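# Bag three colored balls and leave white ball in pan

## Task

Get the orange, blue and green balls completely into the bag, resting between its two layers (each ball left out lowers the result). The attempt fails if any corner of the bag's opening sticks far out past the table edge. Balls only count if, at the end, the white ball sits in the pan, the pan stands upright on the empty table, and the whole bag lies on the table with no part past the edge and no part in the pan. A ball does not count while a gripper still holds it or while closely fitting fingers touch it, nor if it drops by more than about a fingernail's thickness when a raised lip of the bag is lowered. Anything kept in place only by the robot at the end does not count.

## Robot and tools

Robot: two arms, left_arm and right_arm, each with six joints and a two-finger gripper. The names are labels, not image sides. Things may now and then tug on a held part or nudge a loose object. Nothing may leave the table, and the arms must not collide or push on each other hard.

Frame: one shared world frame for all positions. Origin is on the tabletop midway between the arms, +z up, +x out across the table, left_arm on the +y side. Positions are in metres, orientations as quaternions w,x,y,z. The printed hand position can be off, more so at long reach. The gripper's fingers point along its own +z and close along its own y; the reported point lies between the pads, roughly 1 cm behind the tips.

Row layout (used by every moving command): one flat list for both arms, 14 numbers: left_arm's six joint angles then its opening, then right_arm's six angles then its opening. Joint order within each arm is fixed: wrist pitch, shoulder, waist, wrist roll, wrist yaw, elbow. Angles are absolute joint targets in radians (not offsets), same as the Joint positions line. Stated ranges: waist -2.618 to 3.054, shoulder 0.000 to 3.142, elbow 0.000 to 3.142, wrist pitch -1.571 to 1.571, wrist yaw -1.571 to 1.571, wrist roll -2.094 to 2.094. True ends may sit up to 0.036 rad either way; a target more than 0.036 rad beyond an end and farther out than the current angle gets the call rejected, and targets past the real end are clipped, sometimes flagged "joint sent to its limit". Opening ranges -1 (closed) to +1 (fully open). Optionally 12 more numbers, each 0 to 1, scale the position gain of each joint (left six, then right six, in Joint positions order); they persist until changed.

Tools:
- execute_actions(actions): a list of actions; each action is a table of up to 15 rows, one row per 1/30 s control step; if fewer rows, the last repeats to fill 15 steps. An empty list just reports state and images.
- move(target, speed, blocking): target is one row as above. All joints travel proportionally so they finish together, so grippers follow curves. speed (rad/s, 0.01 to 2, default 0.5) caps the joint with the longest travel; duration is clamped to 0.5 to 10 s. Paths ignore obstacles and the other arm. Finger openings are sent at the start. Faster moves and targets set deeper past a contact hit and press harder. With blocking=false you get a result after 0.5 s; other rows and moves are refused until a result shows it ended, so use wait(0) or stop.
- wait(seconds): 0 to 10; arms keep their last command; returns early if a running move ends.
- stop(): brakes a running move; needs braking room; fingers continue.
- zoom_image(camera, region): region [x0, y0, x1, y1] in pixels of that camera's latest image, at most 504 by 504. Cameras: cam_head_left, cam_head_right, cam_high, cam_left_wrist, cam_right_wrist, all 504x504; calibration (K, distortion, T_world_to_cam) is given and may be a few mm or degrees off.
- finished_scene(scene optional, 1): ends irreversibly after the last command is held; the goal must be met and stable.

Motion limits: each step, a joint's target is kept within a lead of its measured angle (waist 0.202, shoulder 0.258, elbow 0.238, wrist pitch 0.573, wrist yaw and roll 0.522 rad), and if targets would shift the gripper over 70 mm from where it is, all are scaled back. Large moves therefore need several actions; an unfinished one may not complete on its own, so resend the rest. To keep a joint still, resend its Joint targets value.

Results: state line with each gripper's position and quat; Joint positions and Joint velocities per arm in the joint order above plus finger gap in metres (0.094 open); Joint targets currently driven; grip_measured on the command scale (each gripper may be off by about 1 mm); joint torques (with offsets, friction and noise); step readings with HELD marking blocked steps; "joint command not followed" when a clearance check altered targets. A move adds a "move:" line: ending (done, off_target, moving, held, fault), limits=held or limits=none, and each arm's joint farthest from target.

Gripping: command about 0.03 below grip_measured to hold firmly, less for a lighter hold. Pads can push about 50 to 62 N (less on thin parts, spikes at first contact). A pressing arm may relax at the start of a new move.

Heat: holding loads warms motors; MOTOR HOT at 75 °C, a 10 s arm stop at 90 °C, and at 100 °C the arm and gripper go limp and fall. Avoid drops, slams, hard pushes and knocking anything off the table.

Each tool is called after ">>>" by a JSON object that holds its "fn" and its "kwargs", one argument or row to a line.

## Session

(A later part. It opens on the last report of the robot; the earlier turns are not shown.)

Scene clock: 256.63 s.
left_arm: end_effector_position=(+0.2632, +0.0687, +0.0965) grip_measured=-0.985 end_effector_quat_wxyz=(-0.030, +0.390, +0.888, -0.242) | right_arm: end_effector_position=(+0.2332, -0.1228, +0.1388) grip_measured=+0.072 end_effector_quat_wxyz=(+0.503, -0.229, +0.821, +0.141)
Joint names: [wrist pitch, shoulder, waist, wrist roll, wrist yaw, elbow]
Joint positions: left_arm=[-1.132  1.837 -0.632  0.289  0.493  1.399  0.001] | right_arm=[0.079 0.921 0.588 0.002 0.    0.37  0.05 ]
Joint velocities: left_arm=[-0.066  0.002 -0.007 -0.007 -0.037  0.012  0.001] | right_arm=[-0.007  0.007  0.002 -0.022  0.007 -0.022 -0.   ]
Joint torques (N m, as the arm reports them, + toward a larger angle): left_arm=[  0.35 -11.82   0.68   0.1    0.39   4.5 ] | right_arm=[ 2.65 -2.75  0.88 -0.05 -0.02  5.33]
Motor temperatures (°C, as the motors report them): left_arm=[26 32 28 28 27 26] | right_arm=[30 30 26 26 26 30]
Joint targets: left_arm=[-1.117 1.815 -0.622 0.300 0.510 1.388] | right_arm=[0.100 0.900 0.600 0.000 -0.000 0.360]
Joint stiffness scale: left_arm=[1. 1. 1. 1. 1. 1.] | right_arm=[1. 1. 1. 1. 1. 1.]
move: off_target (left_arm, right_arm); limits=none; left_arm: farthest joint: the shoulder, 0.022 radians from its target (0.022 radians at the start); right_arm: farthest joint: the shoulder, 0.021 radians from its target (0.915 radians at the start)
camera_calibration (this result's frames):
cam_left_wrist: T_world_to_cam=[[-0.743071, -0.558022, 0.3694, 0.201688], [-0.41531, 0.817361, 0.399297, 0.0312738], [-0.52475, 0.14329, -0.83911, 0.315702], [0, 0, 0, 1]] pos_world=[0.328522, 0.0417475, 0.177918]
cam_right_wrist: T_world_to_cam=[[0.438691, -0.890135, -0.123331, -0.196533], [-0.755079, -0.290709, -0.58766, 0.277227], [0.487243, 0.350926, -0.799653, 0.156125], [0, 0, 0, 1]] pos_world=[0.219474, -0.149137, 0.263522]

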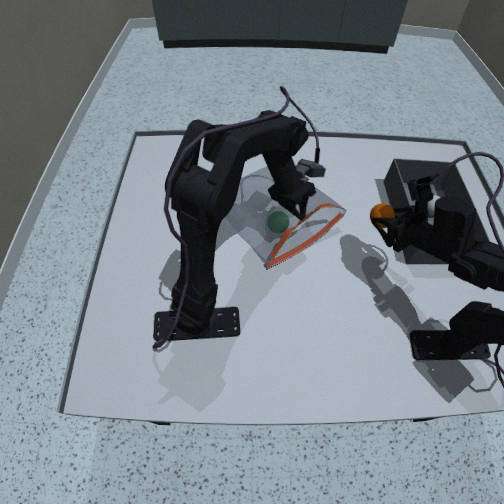

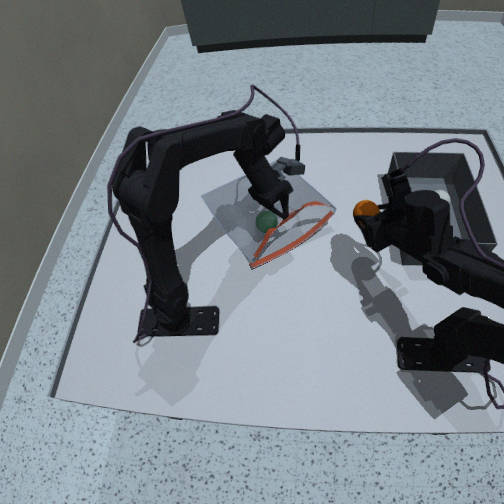

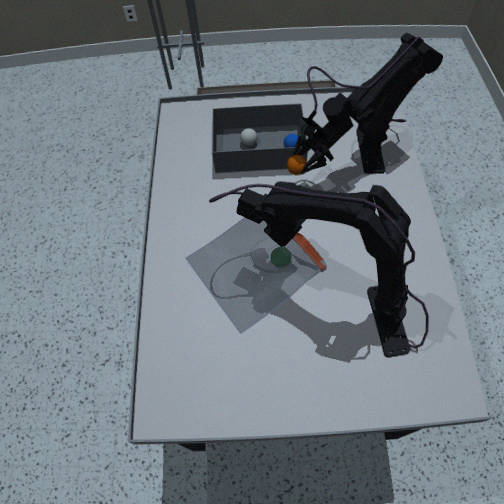

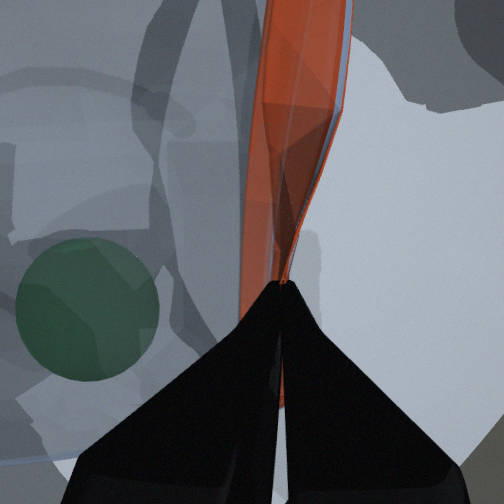

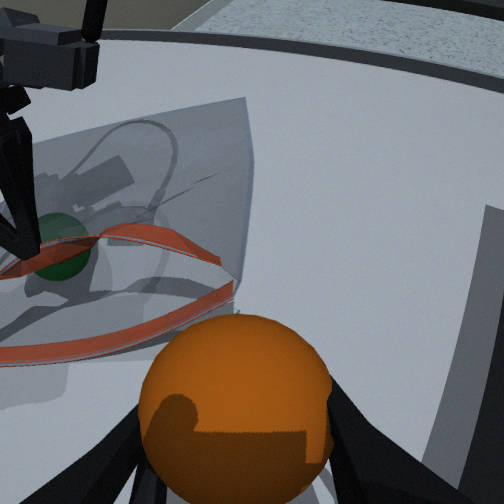

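>>> {"fn": "move", "kwargs": {
  "target": [-1.117,1.815,-0.622,0.3,0.51,1.388,-1, 1.385,1.88,0.84,0,0,0.27,0.06],
  "speed": 0.8
}}

>>> {"fn": "move", "kwargs": {
  "target": [-1.117,1.815,-0.622,0.3,0.51,1.388,-1, 1.33,2.0,0.84,0,0,0.44,0.06],
  "speed": 0.2
}}

Scene clock: 277.27 s.
left_arm: end_effector_position=(+0.2632, +0.0687, +0.0965) grip_measured=-0.985 end_effector_quat_wxyz=(-0.030, +0.390, +0.888, -0.242) | right_arm: end_effector_position=(+0.2390, -0.0080, +0.0694) grip_measured=+0.072 end_effector_quat_wxyz=(+0.576, -0.299, +0.722, +0.240)
Joint names: [wrist pitch, shoulder, waist, wrist roll, wrist yaw, elbow]
Joint positions: left_arm=[-1.132  1.837 -0.632  0.289  0.493  1.399  0.001] | right_arm=[1.364 1.878 0.829 0.002 0.    0.291 0.05 ]
Joint velocities: left_arm=[-0.051 -0.002 -0.007  0.007  0.051 -0.017 -0.001] | right_arm=[ 0.007  0.002 -0.012  0.066 -0.007 -0.012  0.   ]
Joint torques (N m, as the arm reports them, + toward a larger angle): left_arm=[  0.34 -11.82   0.68   0.13   0.38   4.51] | right_arm=[ 2.76 -4.91  0.81 -0.05 -0.02  1.48]
Motor temperatures (°C, as the motors report them): left_arm=[26 32 28 28 27 26] | right_arm=[33 28 26 26 26 30]
Joint targets: left_arm=[-1.117 1.815 -0.622 0.300 0.510 1.388] | right_arm=[1.385 1.880 0.840 -0.000 -0.000 0.270]
Joint stiffness scale: left_arm=[1. 1. 1. 1. 1. 1.] | right_arm=[1. 1. 1. 1. 1. 1.]
move: off_target (left_arm, right_arm); limits=none; left_arm: farthest joint: the shoulder, 0.022 radians from its target (0.022 radians at the start); right_arm: farthest joint: the elbow, 0.021 radians from its target (0.100 radians at the start)
camera_calibration (this result's frames):
cam_left_wrist: T_world_to_cam=[[-0.743071, -0.558022, 0.3694, 0.201688], [-0.41531, 0.817361, 0.399297, 0.0312738], [-0.52475, 0.14329, -0.83911, 0.315702], [0, 0, 0, 1]] pos_world=[0.328522, 0.0417475, 0.177918]
cam_right_wrist: T_world_to_cam=[[0.661862, -0.736217, -0.141148, -0.156314], [-0.544476, -0.34271, -0.765569, 0.235847], [0.515252, 0.583553, -0.627679, 0.0407506], [0, 0, 0, 1]] pos_world=[0.210875, -0.0580341, 0.184072]

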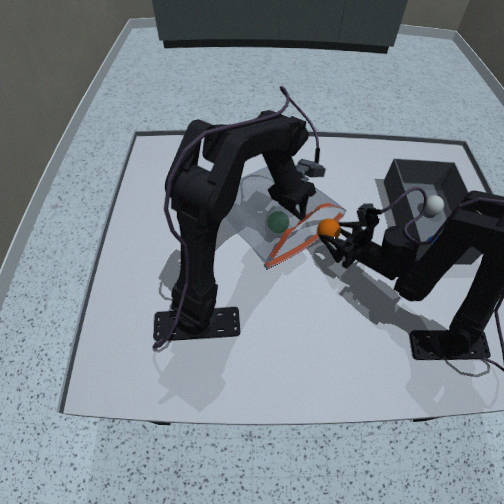

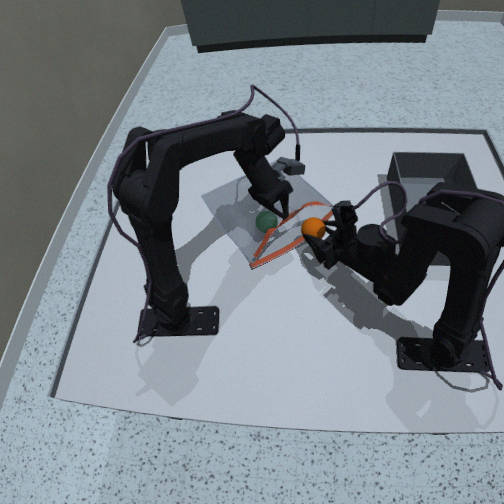

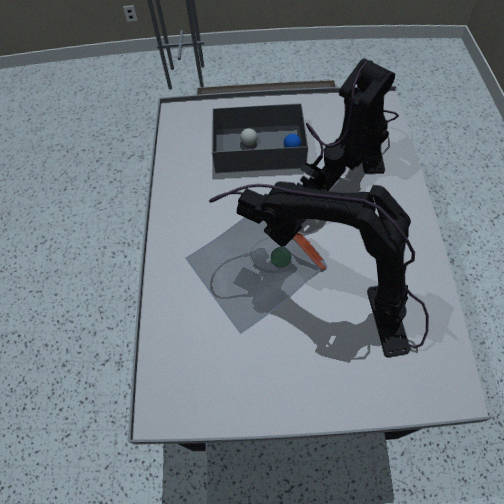

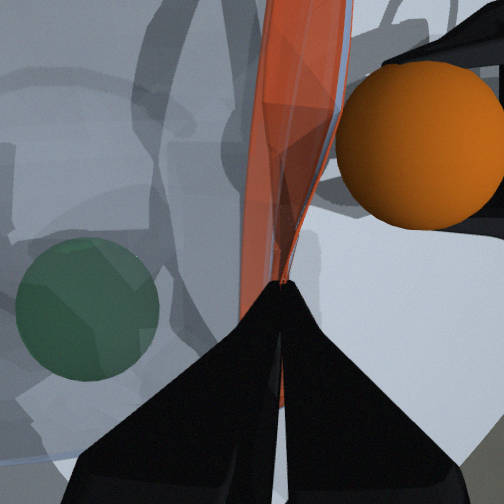

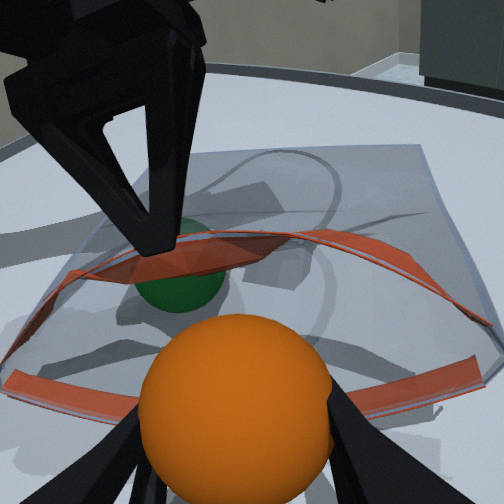

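Scene clock: 278.37 s.
left_arm: end_effector_position=(+0.2632, +0.0687, +0.0965) grip_measured=-0.985 end_effector_quat_wxyz=(-0.030, +0.390, +0.888, -0.242) | right_arm: end_effector_position=(+0.2576, +0.0107, +0.0496) grip_measured=+0.072 end_effector_quat_wxyz=(+0.563, -0.303, +0.732, +0.235)
Joint names: [wrist pitch, shoulder, waist, wrist roll, wrist yaw, elbow]
Joint positions: left_arm=[-1.132  1.837 -0.632  0.289  0.493  1.399  0.001] | right_arm=[1.331 1.996 0.829 0.002 0.    0.406 0.05 ]
Joint velocities: left_arm=[ 0.037 -0.002 -0.012 -0.081  0.022 -0.002 -0.001] | right_arm=[ 0.051  0.007  0.007 -0.007  0.051  0.027 -0.   ]
Joint torques (N m, as the arm reports them, + toward a larger angle): left_arm=[  0.33 -11.81   0.62   0.11   0.38   4.51] | right_arm=[ 2.49 -5.64  0.81 -0.05 -0.01  4.93]
Motor temperatures (°C, as the motors report them): left_arm=[26 32 28 28 27 26] | right_arm=[33 28 26 26 26 30]
Joint targets: left_arm=[-1.117 1.815 -0.622 0.300 0.510 1.388] | right_arm=[1.330 2.000 0.840 -0.000 -0.000 0.440]
Joint stiffness scale: left_arm=[1. 1. 1. 1. 1. 1.] | right_arm=[1. 1. 1. 1. 1. 1.]
move: off_target (left_arm, right_arm); limits=none; left_arm: farthest joint: the shoulder, 0.022 radians from its target (0.022 radians at the start); right_arm: farthest joint: the elbow, 0.034 radians from its target (0.149 radians at the start)
camera_calibration (this result's frames):
cam_left_wrist: T_world_to_cam=[[-0.743071, -0.558022, 0.3694, 0.201688], [-0.41531, 0.817361, 0.399297, 0.0312738], [-0.52475, 0.14329, -0.83911, 0.315702], [0, 0, 0, 1]] pos_world=[0.328522, 0.0417475, 0.177918]
cam_right_wrist: T_world_to_cam=[[0.658354, -0.739741, -0.139118, -0.156836], [-0.563356, -0.361673, -0.742847, 0.241103], [0.499199, 0.56743, -0.654847, 0.0134333], [0, 0, 0, 1]] pos_world=[0.232375, -0.03644, 0.166081]

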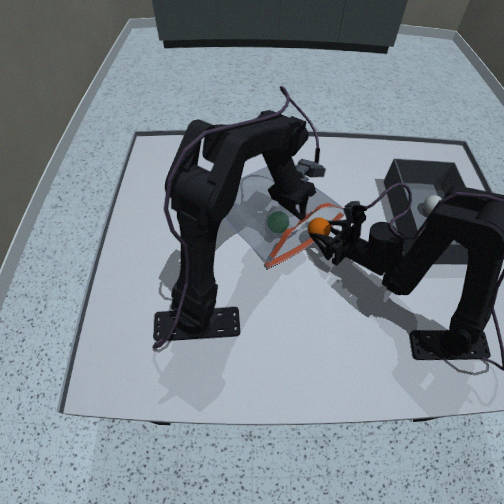

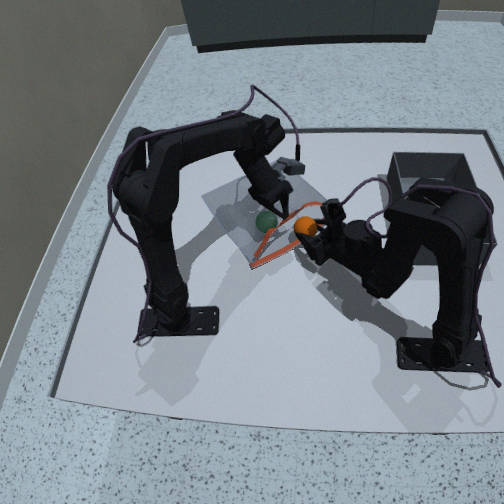

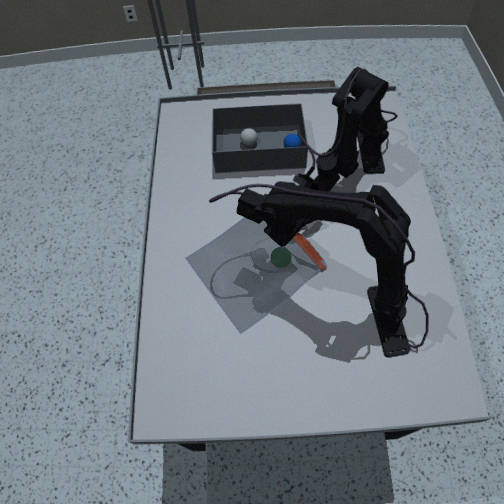

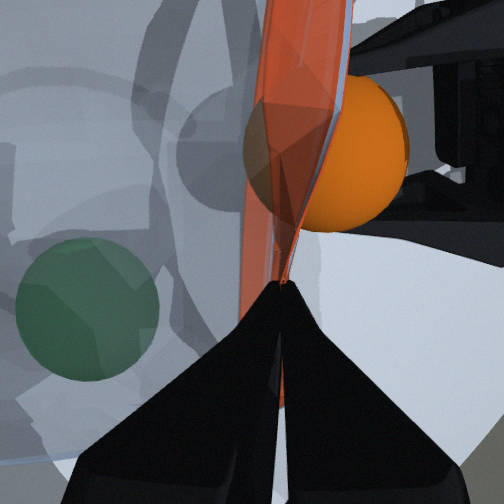

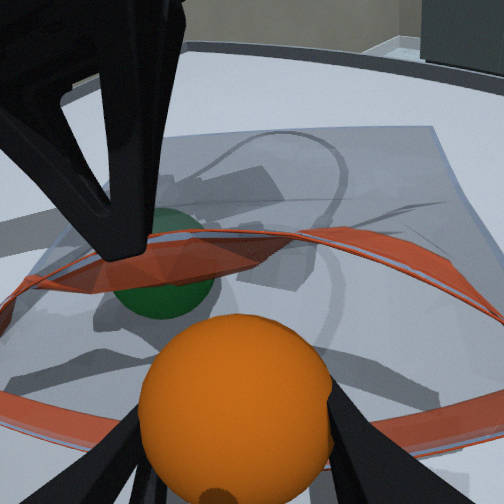

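>>> {"fn": "move", "kwargs": {
  "target": [-1.117,1.815,-0.622,0.3,0.51,1.388,-1, 1.37,2.09,0.84,0,0,0.503,0.06],
  "speed": 0.12
}}

>>> {"fn": "move", "kwargs": {
  "target": [-1.117,1.815,-0.622,0.3,0.51,1.388,-1, 1.19,2.166,0.84,0,0,0.716,0.06],
  "speed": 0.15
}}

>>> {"fn": "zoom_image", "kwargs": {
  "camera": "cam_head_left",
  "region": [230, 150, 400, 280]
}}

Scene clock: 284.93 s.
left_arm: end_effector_position=(+0.2632, +0.0687, +0.0965) grip_measured=-0.985 end_effector_quat_wxyz=(-0.030, +0.390, +0.888, -0.242) | right_arm: end_effector_position=(+0.2672, +0.0203, +0.0347) grip_measured=+0.072 end_effector_quat_wxyz=(+0.559, -0.304, +0.735, +0.233)
Joint names: [wrist pitch, shoulder, waist, wrist roll, wrist yaw, elbow]
Joint positions: left_arm=[-1.132  1.837 -0.632  0.289  0.493  1.399  0.001] | right_arm=[1.349 2.087 0.829 0.002 0.    0.469 0.05 ]
Joint velocities: left_arm=[-0.051  0.002  0.002  0.022  0.066 -0.017 -0.   ] | right_arm=[ 0.022 -0.017  0.017  0.051 -0.007 -0.012  0.001]
Joint torques (N m, as the arm reports them, + toward a larger angle): left_arm=[  0.33 -11.83   0.66   0.11   0.38   4.53] | right_arm=[ 2.74 -6.15  0.81 -0.05 -0.01  4.81]
Motor temperatures (°C, as the motors report them): left_arm=[26 32 28 28 27 26] | right_arm=[33 28 26 26 26 30]
Joint targets: left_arm=[-1.117 1.815 -0.622 0.300 0.510 1.388] | right_arm=[1.370 2.090 0.840 0.000 0.000 0.503]
Joint stiffness scale: left_arm=[1. 1. 1. 1. 1. 1.] | right_arm=[1. 1. 1. 1. 1. 1.]
move: off_target (left_arm, right_arm); limits=none; left_arm: farthest joint: the shoulder, 0.022 radians from its target (0.022 radians at the start); right_arm: farthest joint: the elbow, 0.034 radians from its target (0.097 radians at the start)
camera_calibration (this result's frames):
cam_left_wrist: T_world_to_cam=[[-0.743071, -0.558022, 0.3694, 0.201688], [-0.41531, 0.817361, 0.399297, 0.0312738], [-0.52475, 0.14329, -0.83911, 0.315702], [0, 0, 0, 1]] pos_world=[0.328522, 0.0417475, 0.177918]
cam_right_wrist: T_world_to_cam=[[0.657308, -0.740791, -0.138472, -0.15782], [-0.568928, -0.367269, -0.735822, 0.240278], [0.494234, 0.562442, -0.662866, -0.00488414], [0, 0, 0, 1]] pos_world=[0.242851, -0.0259177, 0.15171]

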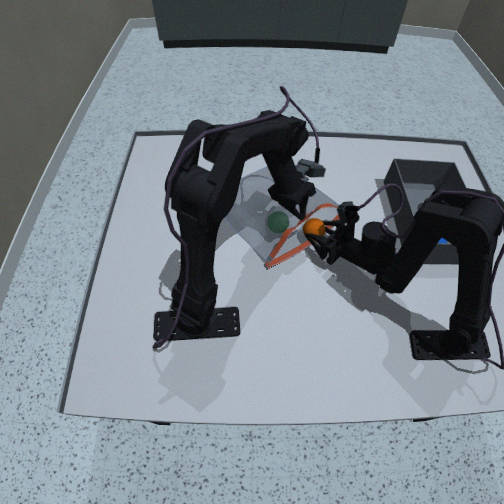

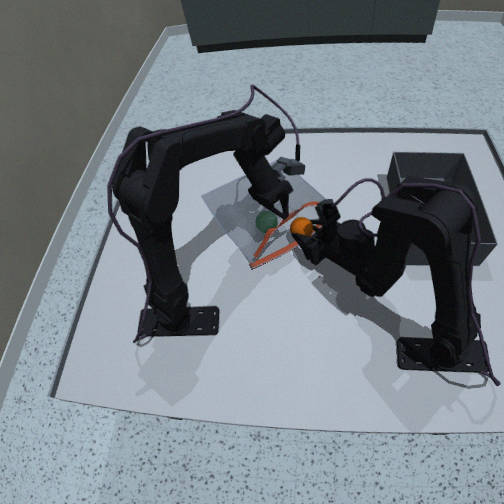

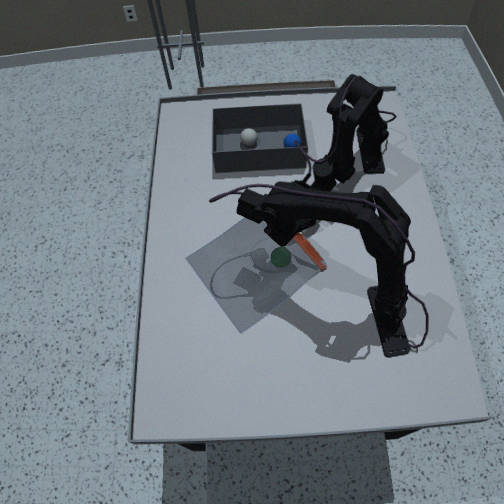

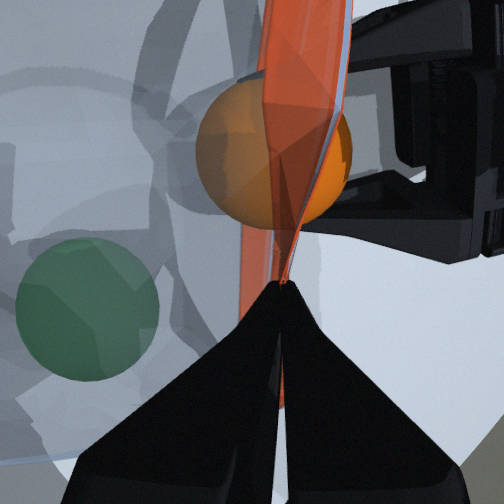

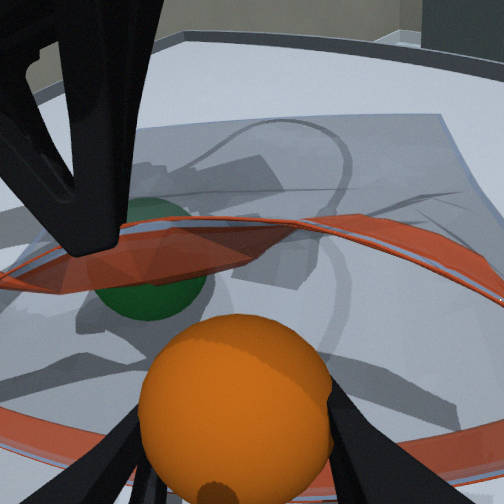

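Scene clock: 287.10 s.
left_arm: end_effector_position=(+0.2634, +0.0688, +0.0964) grip_measured=-0.985 end_effector_quat_wxyz=(-0.030, +0.390, +0.888, -0.242) | right_arm: end_effector_position=(+0.3017, +0.0549, +0.0279) grip_measured=+0.072 end_effector_quat_wxyz=(+0.552, -0.307, +0.741, +0.230)
Joint names: [wrist pitch, shoulder, waist, wrist roll, wrist yaw, elbow]
Joint positions: left_arm=[-1.132  1.837 -0.632  0.289  0.492  1.399  0.001] | right_arm=[1.192 2.163 0.829 0.002 0.    0.681 0.05 ]
Joint velocities: left_arm=[-0.051  0.002  0.017 -0.022 -0.037 -0.012 -0.001] | right_arm=[-0.037 -0.012  0.002 -0.007 -0.022  0.002  0.   ]
Joint torques (N m, as the arm reports them, + toward a larger angle): left_arm=[  0.34 -11.83   0.67   0.11   0.4    4.53] | right_arm=[ 2.49 -7.35  0.81 -0.05 -0.01  5.45]
Motor temperatures (°C, as the motors report them): left_arm=[26 32 28 28 27 26] | right_arm=[33 28 26 26 26 30]
Joint targets: left_arm=[-1.117 1.815 -0.622 0.300 0.510 1.388] | right_arm=[1.190 2.166 0.840 -0.000 0.000 0.716]
Joint stiffness scale: left_arm=[1. 1. 1. 1. 1. 1.] | right_arm=[1. 1. 1. 1. 1. 1.]
move: off_target (left_arm, right_arm); limits=none; left_arm: farthest joint: the shoulder, 0.022 radians from its target (0.022 radians at the start); right_arm: farthest joint: the elbow, 0.035 radians from its target (0.247 radians at the start)
camera_calibration (this result's frames):
cam_left_wrist: T_world_to_cam=[[-0.743337, -0.558192, 0.368609, 0.202003], [-0.415598, 0.817178, 0.399373, 0.0313894], [-0.524146, 0.143675, -0.839421, 0.315556], [0, 0, 0, 1]] pos_world=[0.328599, 0.0417683, 0.177888]
cam_right_wrist: T_world_to_cam=[[0.655268, -0.74284, -0.137158, -0.155075], [-0.579717, -0.378106, -0.721778, 0.271086], [0.484306, 0.552471, -0.678398, -0.0418875], [0, 0, 0, 1]] pos_world=[0.279055, 0.0104449, 0.145978]

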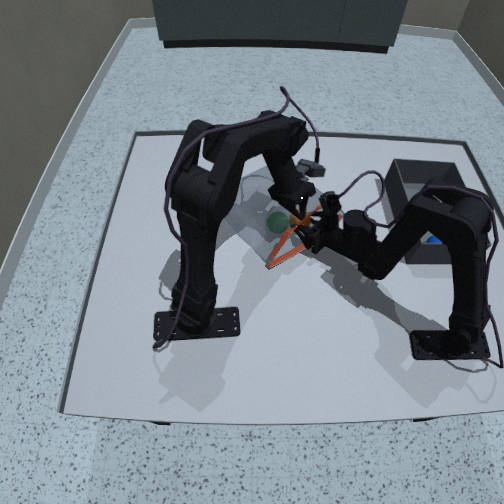

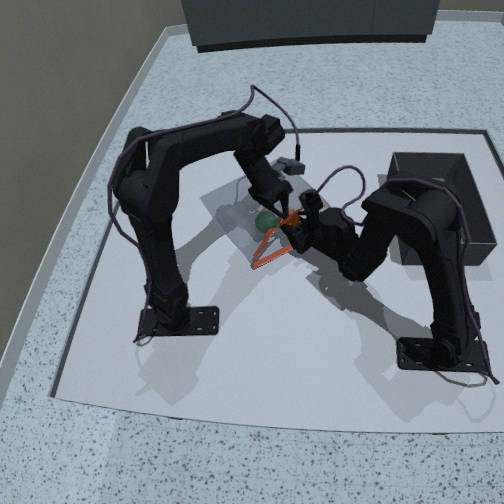

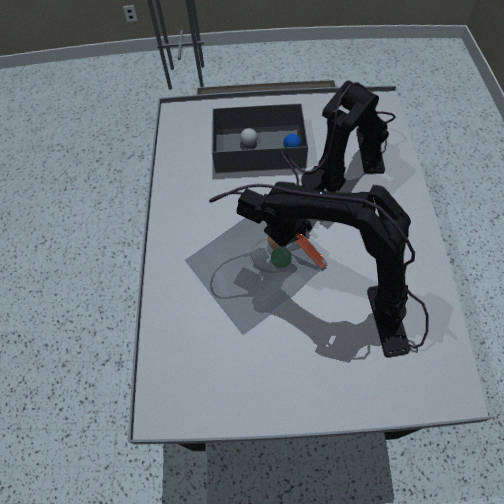

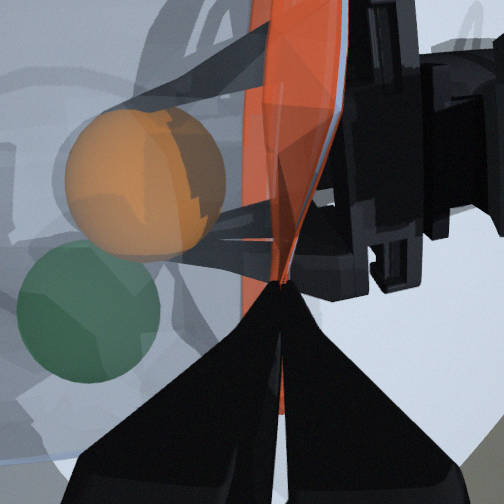

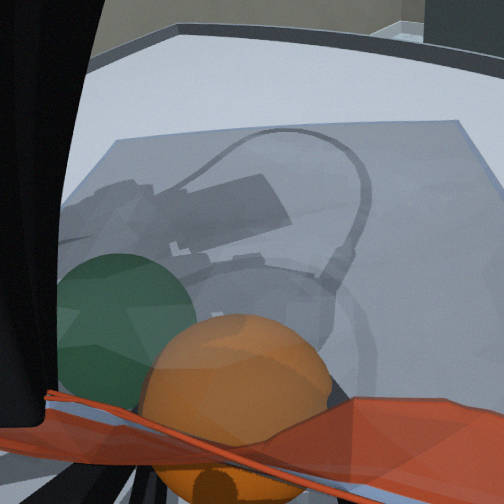

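Region (230, 150, 400, 280) of cam_head_left's 504x504 image, scaled by 2.965, with more detail than that image has; it fills the top 385 rows of this view, and the rest is white.

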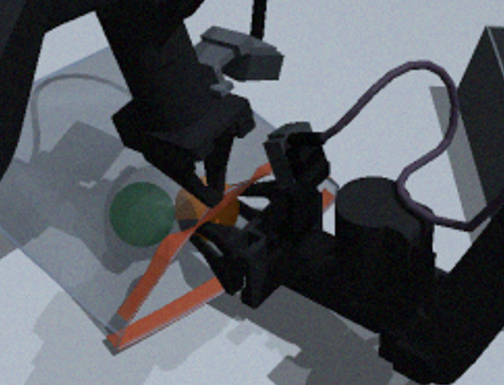

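Release, retract, push.

>>> {"fn": "execute_actions", "kwargs": {
  "actions": [
    [[-1.117,1.815,-0.622,0.3,0.51,1.388,-1, 1.175,2.166,0.84,0,0,0.716,0.06],[-1.117,1.815,-0.622,0.3,0.51,1.388,-1, 1.175,2.166,0.84,0,0,0.716,0.06],[-1.117,1.815,-0.622,0.3,0.51,1.388,-1, 1.175,2.166,0.84,0,0,0.716,0.06],[-1.117,1.815,-0.622,0.3,0.51,1.388,-1, 1.175,2.166,0.84,0,0,0.716,0.06],[-1.117,1.815,-0.622,0.3,0.51,1.388,-1, 1.175,2.166,0.84,0,0,0.716,0.06],[-1.117,1.815,-0.622,0.3,0.51,1.388,-1, 1.175,2.166,0.84,0,0,0.716,0.06],[-1.117,1.815,-0.622,0.3,0.51,1.388,-1, 1.175,2.166,0.84,0,0,0.716,0.06],[-1.117,1.815,-0.622,0.3,0.51,1.388,-1, 1.175,2.166,0.84,0,0,0.716,0.3]]
  ]
}}

>>> {"fn": "move", "kwargs": {
  "target": [-1.117,1.815,-0.622,0.3,0.51,1.388,-1, 1.355,2.07,0.84,0,0,0.45,0.3],
  "speed": 0.25
}}

>>> {"fn": "execute_actions", "kwargs": {
  "actions": [
    [[-1.117,1.815,-0.622,0.3,0.51,1.388,-1, 1.355,2.07,0.84,0,0,0.45,-0.6]]
  ]
}}

>>> {"fn": "move", "kwargs": {
  "target": [-1.117,1.815,-0.622,0.3,0.51,1.388,-1, 1.19,2.17,0.84,0,0,0.73,-0.6],
  "speed": 0.15
}}

Scene clock: 294.93 s.
left_arm: end_effector_position=(+0.2634, +0.0688, +0.0964) grip_measured=-0.985 end_effector_quat_wxyz=(-0.030, +0.390, +0.888, -0.242) | right_arm: end_effector_position=(+0.3010, +0.0543, +0.0248) grip_measured=+0.297 end_effector_quat_wxyz=(+0.547, -0.308, +0.744, +0.228)
Joint names: [wrist pitch, shoulder, waist, wrist roll, wrist yaw, elbow]
Joint positions: left_arm=[-1.132  1.837 -0.632  0.289  0.492  1.399  0.001] | right_arm=[1.179 2.163 0.829 0.002 0.    0.681 0.061]
Joint velocities: left_arm=[ 0.081 -0.012  0.002  0.037 -0.095  0.007 -0.   ] | right_arm=[-0.022  0.002  0.007  0.007 -0.007  0.017  0.   ]
Joint torques (N m, as the arm reports them, + toward a larger angle): left_arm=[  0.33 -11.83   0.66   0.12   0.4    4.54] | right_arm=[ 2.45 -7.32  0.82 -0.05 -0.02  5.44]
Motor temperatures (°C, as the motors report them): left_arm=[26 33 28 28 27 26] | right_arm=[33 28 26 26 26 30]
Joint targets: left_arm=[-1.117 1.815 -0.622 0.300 0.510 1.388] | right_arm=[1.175 2.166 0.840 -0.000 -0.000 0.716]
Joint stiffness scale: left_arm=[1. 1. 1. 1. 1. 1.] | right_arm=[1. 1. 1. 1. 1. 1.]
Step readings (joint positions):
0: left_arm=[-1.132 1.837 -0.632 0.289 0.492 1.399] | right_arm=[1.192 2.163 0.829 0.002 0.000 0.681]
1: left_arm=[-1.132 1.837 -0.632 0.289 0.492 1.399] | right_arm=[1.190 2.163 0.829 0.002 0.000 0.681]
2: left_arm=[-1.132 1.837 -0.632 0.289 0.492 1.399] | right_arm=[1.188 2.163 0.829 0.002 0.000 0.681]
4: left_arm=[-1.132 1.837 -0.632 0.289 0.492 1.399] | right_arm=[1.183 2.163 0.829 0.002 0.000 0.681]
8: left_arm=[-1.132 1.837 -0.632 0.289 0.492 1.399] | right_arm=[1.180 2.163 0.829 0.002 0.000 0.681]
15: Joint positions above
camera_calibration (this result's frames):
cam_left_wrist: T_world_to_cam=[[-0.743337, -0.558192, 0.368609, 0.202003], [-0.415598, 0.817178, 0.399373, 0.0313894], [-0.524146, 0.143675, -0.839421, 0.315556], [0, 0, 0, 1]] pos_world=[0.328599, 0.0417683, 0.177888]
cam_right_wrist: T_world_to_cam=[[0.654016, -0.744097, -0.136316, -0.155134], [-0.586282, -0.384699, -0.712937, 0.270336], [0.478054, 0.546192, -0.687851, -0.0408304], [0, 0, 0, 1]] pos_world=[0.279473, 0.0108642, 0.1435]

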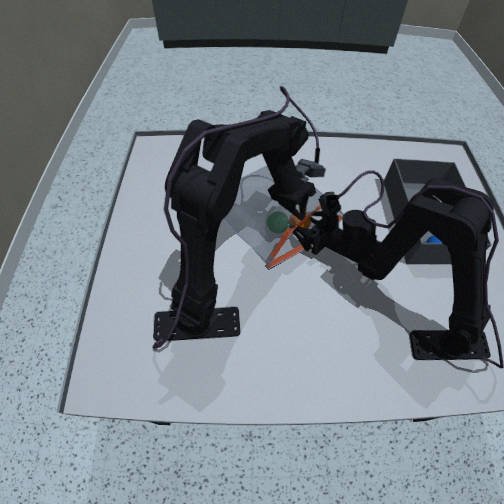

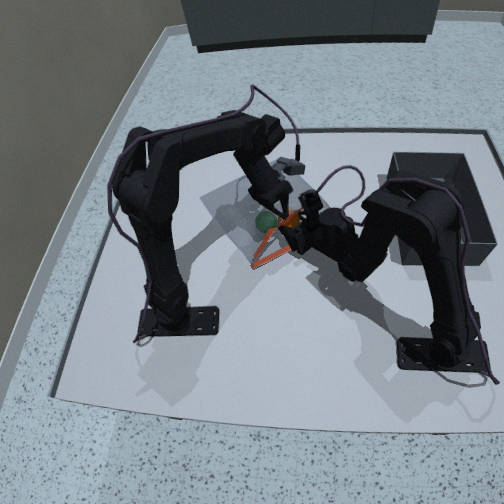

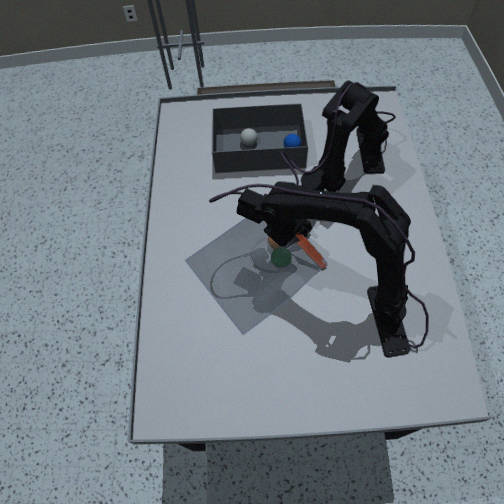

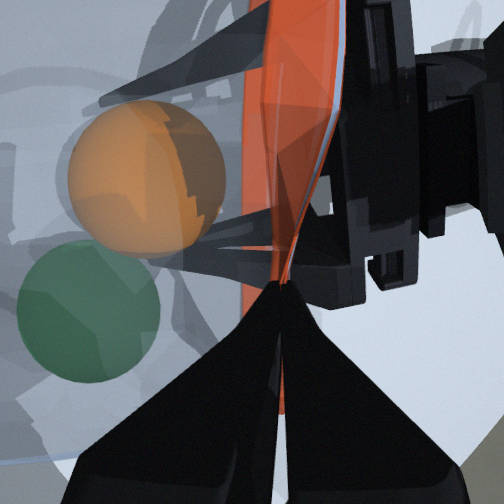

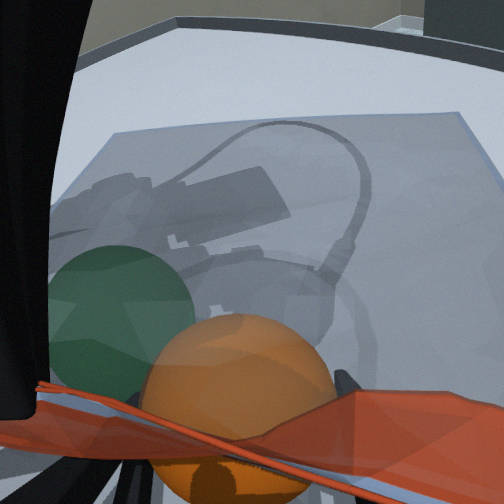

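Scene clock: 296.47 s.
left_arm: end_effector_position=(+0.2633, +0.0687, +0.0965) grip_measured=-0.985 end_effector_quat_wxyz=(-0.030, +0.390, +0.888, -0.242) | right_arm: end_effector_position=(+0.2671, +0.0202, +0.0305) grip_measured=+0.297 end_effector_quat_wxyz=(+0.554, -0.306, +0.739, +0.231)
Joint names: [wrist pitch, shoulder, waist, wrist roll, wrist yaw, elbow]
Joint positions: left_arm=[-1.132  1.837 -0.632  0.289  0.493  1.399  0.001] | right_arm=[1.337 2.092 0.829 0.002 0.    0.472 0.061]
Joint velocities: left_arm=[-0.007  0.002 -0.002 -0.022 -0.007 -0.007 -0.001] | right_arm=[ 0.007 -0.012  0.002 -0.051  0.037  0.002 -0.001]
Joint torques (N m, as the arm reports them, + toward a larger angle): left_arm=[  0.34 -11.82   0.68   0.11   0.39   4.49] | right_arm=[ 2.7  -8.04  0.8  -0.05 -0.02  1.21]
Motor temperatures (°C, as the motors report them): left_arm=[26 33 28 28 27 26] | right_arm=[33 29 26 26 26 30]
Joint targets: left_arm=[-1.117 1.815 -0.622 0.300 0.510 1.388] | right_arm=[1.355 2.070 0.840 0.000 -0.000 0.450]
Joint stiffness scale: left_arm=[1. 1. 1. 1. 1. 1.] | right_arm=[1. 1. 1. 1. 1. 1.]
move: off_target (left_arm, right_arm); limits=none; left_arm: farthest joint: the shoulder, 0.022 radians from its target (0.022 radians at the start); right_arm: farthest joint: the shoulder, 0.022 radians from its target (0.093 radians at the start)
camera_calibration (this result's frames):
cam_left_wrist: T_world_to_cam=[[-0.743264, -0.558071, 0.368938, 0.201881], [-0.41552, 0.817309, 0.399187, 0.031394], [-0.52431, 0.1434, -0.839366, 0.315631], [0, 0, 0, 1]] pos_world=[0.328584, 0.0417436, 0.177916]
cam_right_wrist: T_world_to_cam=[[0.655933, -0.742172, -0.137595, -0.158033], [-0.576209, -0.374582, -0.72641, 0.238957], [0.48758, 0.55576, -0.673347, -0.00531806], [0, 0, 0, 1]] pos_world=[0.243941, -0.0248226, 0.148255]

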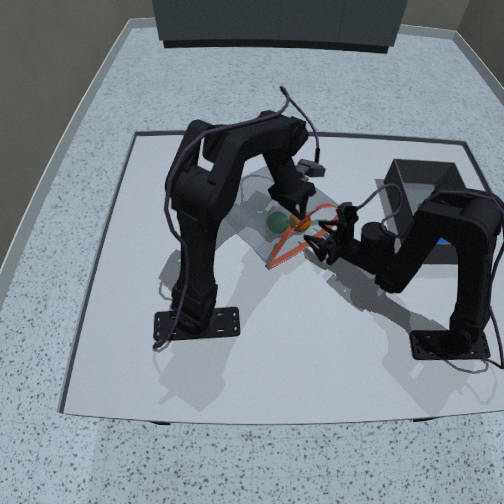

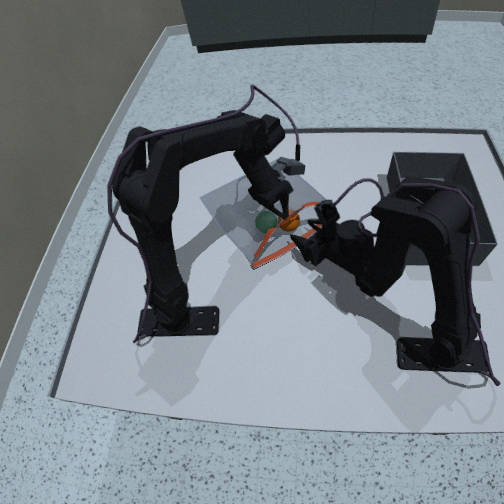

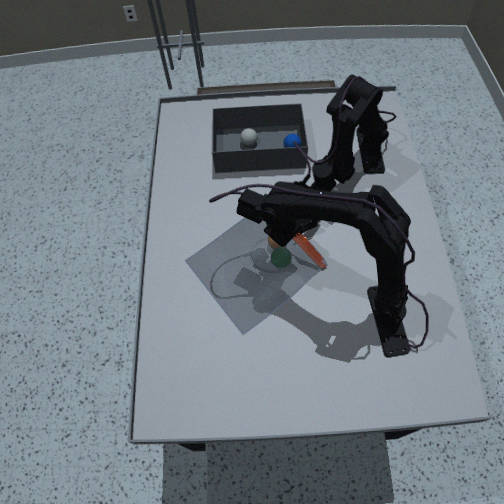

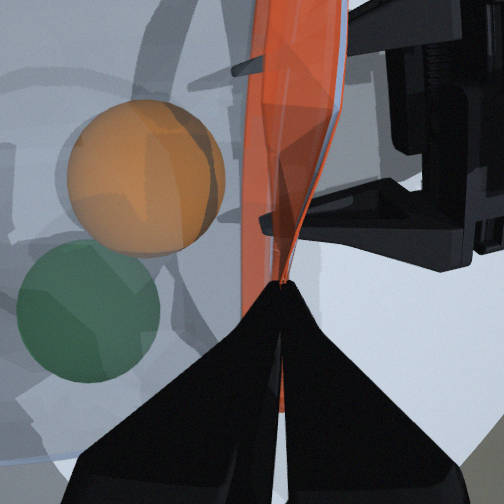

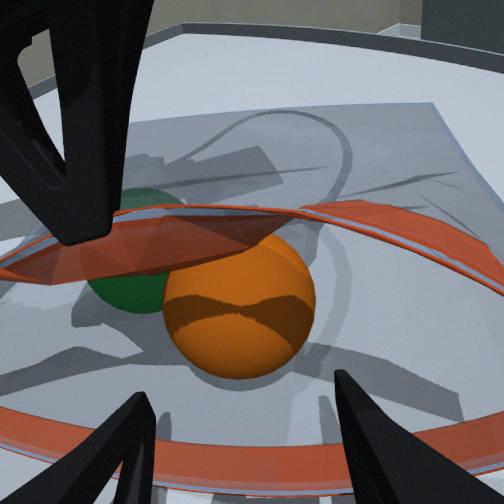

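Scene clock: 296.97 s.
left_arm: end_effector_position=(+0.2633, +0.0687, +0.0965) grip_measured=-0.985 end_effector_quat_wxyz=(-0.030, +0.390, +0.888, -0.242) | right_arm: end_effector_position=(+0.2671, +0.0202, +0.0306) grip_measured=-0.597 end_effector_quat_wxyz=(+0.554, -0.306, +0.739, +0.231)
Joint names: [wrist pitch, shoulder, waist, wrist roll, wrist yaw, elbow]
Joint positions: left_arm=[-1.132  1.837 -0.632  0.289  0.493  1.399  0.001] | right_arm=[1.337 2.092 0.829 0.002 0.    0.472 0.019]
Joint velocities: left_arm=[ 0.022  0.017 -0.002  0.051 -0.051 -0.002 -0.001] | right_arm=[-0.051 -0.002 -0.002  0.007  0.022  0.002  0.   ]
Joint torques (N m, as the arm reports them, + toward a larger angle): left_arm=[  0.34 -11.79   0.68   0.11   0.39   4.52] | right_arm=[ 2.71 -8.04  0.81 -0.05 -0.02  1.21]
Motor temperatures (°C, as the motors report them): left_arm=[26 33 28 28 27 26] | right_arm=[33 29 26 26 26 30]
Joint targets: left_arm=[-1.117 1.815 -0.622 0.300 0.510 1.388] | right_arm=[1.355 2.070 0.840 -0.000 0.000 0.450]
Joint stiffness scale: left_arm=[1. 1. 1. 1. 1. 1.] | right_arm=[1. 1. 1. 1. 1. 1.]
Step readings (joint positions):
0: left_arm=[-1.132 1.837 -0.632 0.289 0.493 1.399] | right_arm=[1.337 2.092 0.829 0.002 0.000 0.472]
1: left_arm=[-1.132 1.837 -0.632 0.289 0.493 1.399] | right_arm=[1.337 2.092 0.829 0.002 0.000 0.472]
2: left_arm=[-1.132 1.837 -0.632 0.289 0.493 1.399] | right_arm=[1.337 2.092 0.829 0.002 0.000 0.472]
4: left_arm=[-1.132 1.837 -0.632 0.289 0.493 1.399] | right_arm=[1.337 2.092 0.829 0.002 0.000 0.472]
8: left_arm=[-1.132 1.837 -0.632 0.289 0.493 1.399] | right_arm=[1.337 2.092 0.829 0.002 0.000 0.472]
15: Joint positions above
camera_calibration (this result's frames):
cam_left_wrist: T_world_to_cam=[[-0.743192, -0.55795, 0.369266, 0.201758], [-0.415441, 0.817439, 0.399001, 0.0313987], [-0.524475, 0.143126, -0.83931, 0.315706], [0, 0, 0, 1]] pos_world=[0.328569, 0.0417189, 0.177944]
cam_right_wrist: T_world_to_cam=[[0.65597, -0.742135, -0.137619, -0.158028], [-0.576014, -0.374386, -0.726666, 0.238993], [0.487761, 0.555942, -0.673066, -0.00533702], [0, 0, 0, 1]] pos_world=[0.243928, -0.0248356, 0.148328]

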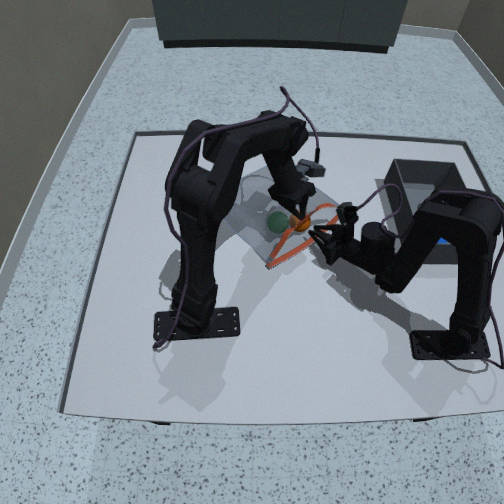

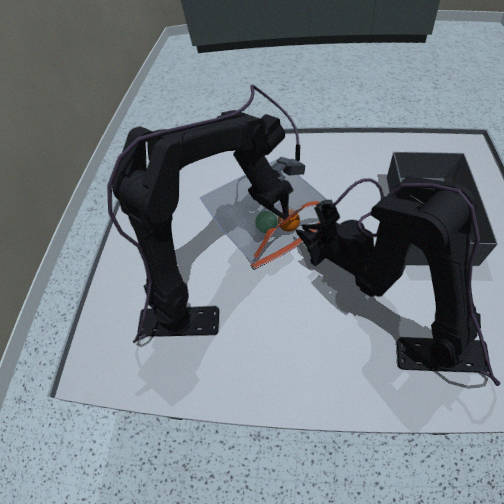

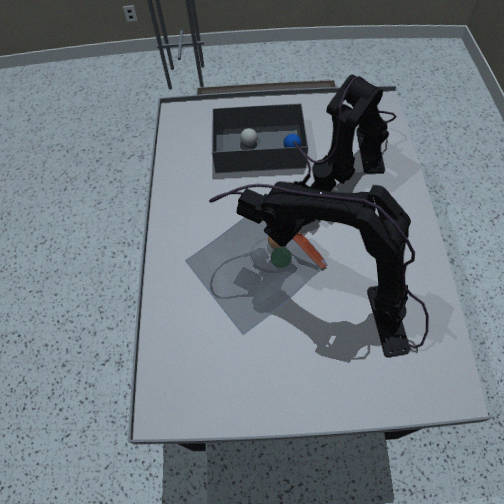

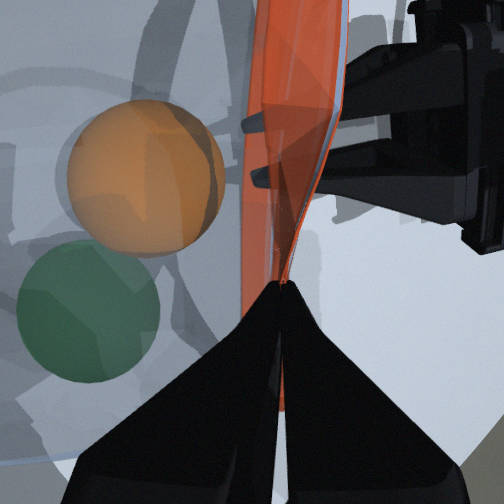

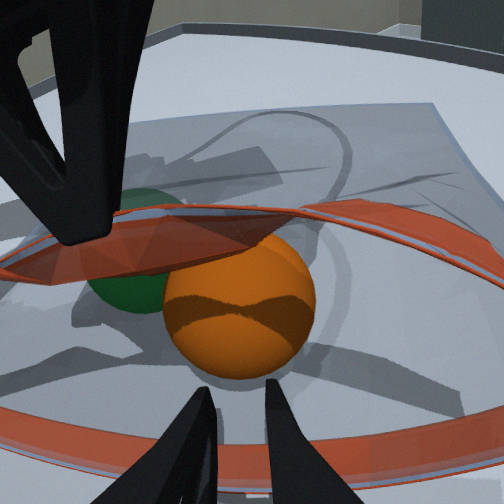

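Scene clock: 299.20 s.
left_arm: end_effector_position=(+0.2634, +0.0688, +0.0964) grip_measured=-0.985 end_effector_quat_wxyz=(-0.030, +0.390, +0.888, -0.242) | right_arm: end_effector_position=(+0.3047, +0.0579, +0.0312) grip_measured=-0.597 end_effector_quat_wxyz=(+0.556, -0.305, +0.737, +0.232)
Joint names: [wrist pitch, shoulder, waist, wrist roll, wrist yaw, elbow]
Joint positions: left_arm=[-1.132  1.837 -0.632  0.289  0.492  1.399  0.001] | right_arm=[1.194 2.167 0.829 0.002 0.    0.696 0.019]
Joint velocities: left_arm=[ 0.066  0.007 -0.027  0.066 -0.007 -0.002 -0.   ] | right_arm=[-0.037 -0.002  0.012 -0.037 -0.007 -0.022 -0.   ]
Joint torques (N m, as the arm reports them, + toward a larger angle): left_arm=[  0.33 -11.82   0.66   0.12   0.38   4.53] | right_arm=[ 2.46 -7.36  0.82 -0.05 -0.02  5.46]
Motor temperatures (°C, as the motors report them): left_arm=[26 33 28 28 27 26] | right_arm=[33 29 26 26 26 30]
Joint targets: left_arm=[-1.117 1.815 -0.622 0.300 0.510 1.388] | right_arm=[1.190 2.170 0.840 -0.000 -0.000 0.730]
Joint stiffness scale: left_arm=[1. 1. 1. 1. 1. 1.] | right_arm=[1. 1. 1. 1. 1. 1.]
move: off_target (left_arm, right_arm); limits=none; left_arm: farthest joint: the shoulder, 0.022 radians from its target (0.022 radians at the start); right_arm: farthest joint: the elbow, 0.034 radians from its target (0.258 radians at the start)
camera_calibration (this result's frames):
cam_left_wrist: T_world_to_cam=[[-0.743337, -0.558192, 0.368609, 0.202003], [-0.415598, 0.817178, 0.399373, 0.0313894], [-0.524146, 0.143675, -0.839421, 0.315556], [0, 0, 0, 1]] pos_world=[0.328599, 0.0417683, 0.177888]
cam_right_wrist: T_world_to_cam=[[0.65649, -0.741613, -0.137954, -0.154765], [-0.573269, -0.371629, -0.730243, 0.274292], [0.49029, 0.558482, -0.669114, -0.0452151], [0, 0, 0, 1]] pos_world=[0.281013, 0.0124112, 0.148695]

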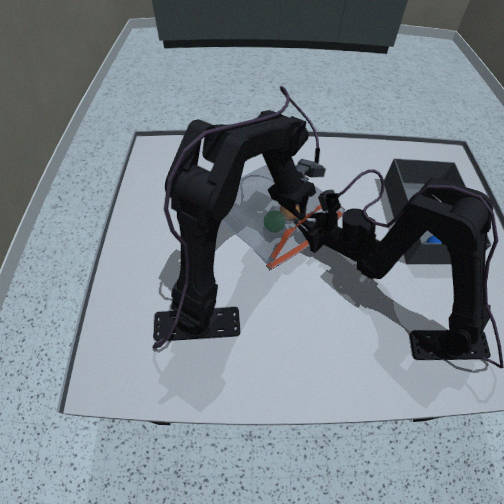

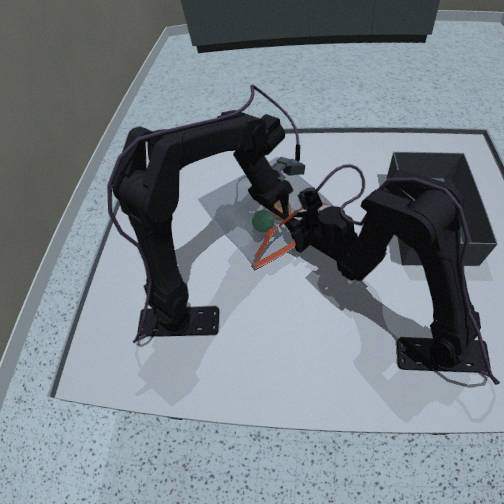

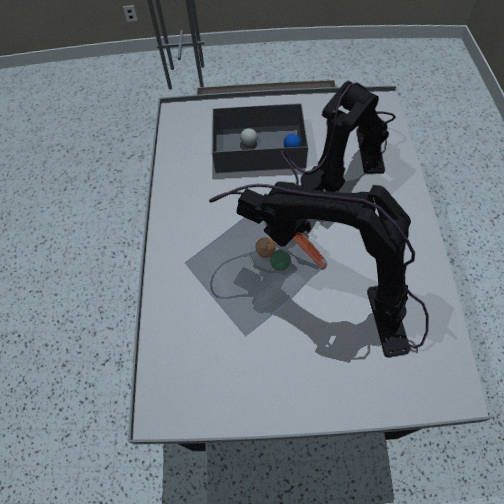

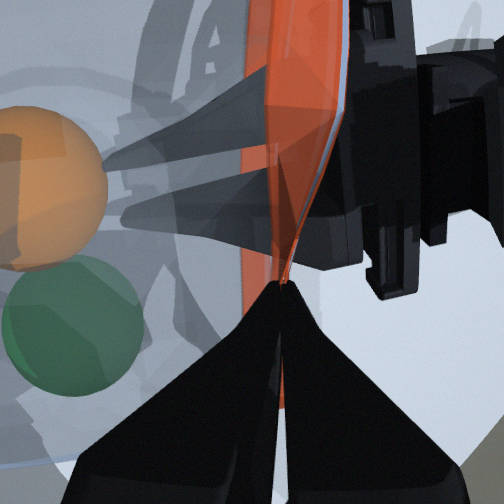

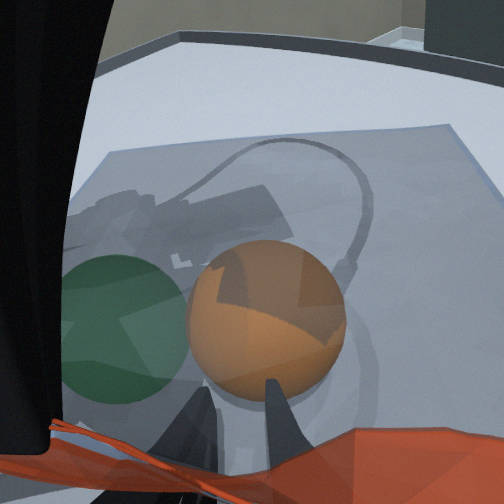

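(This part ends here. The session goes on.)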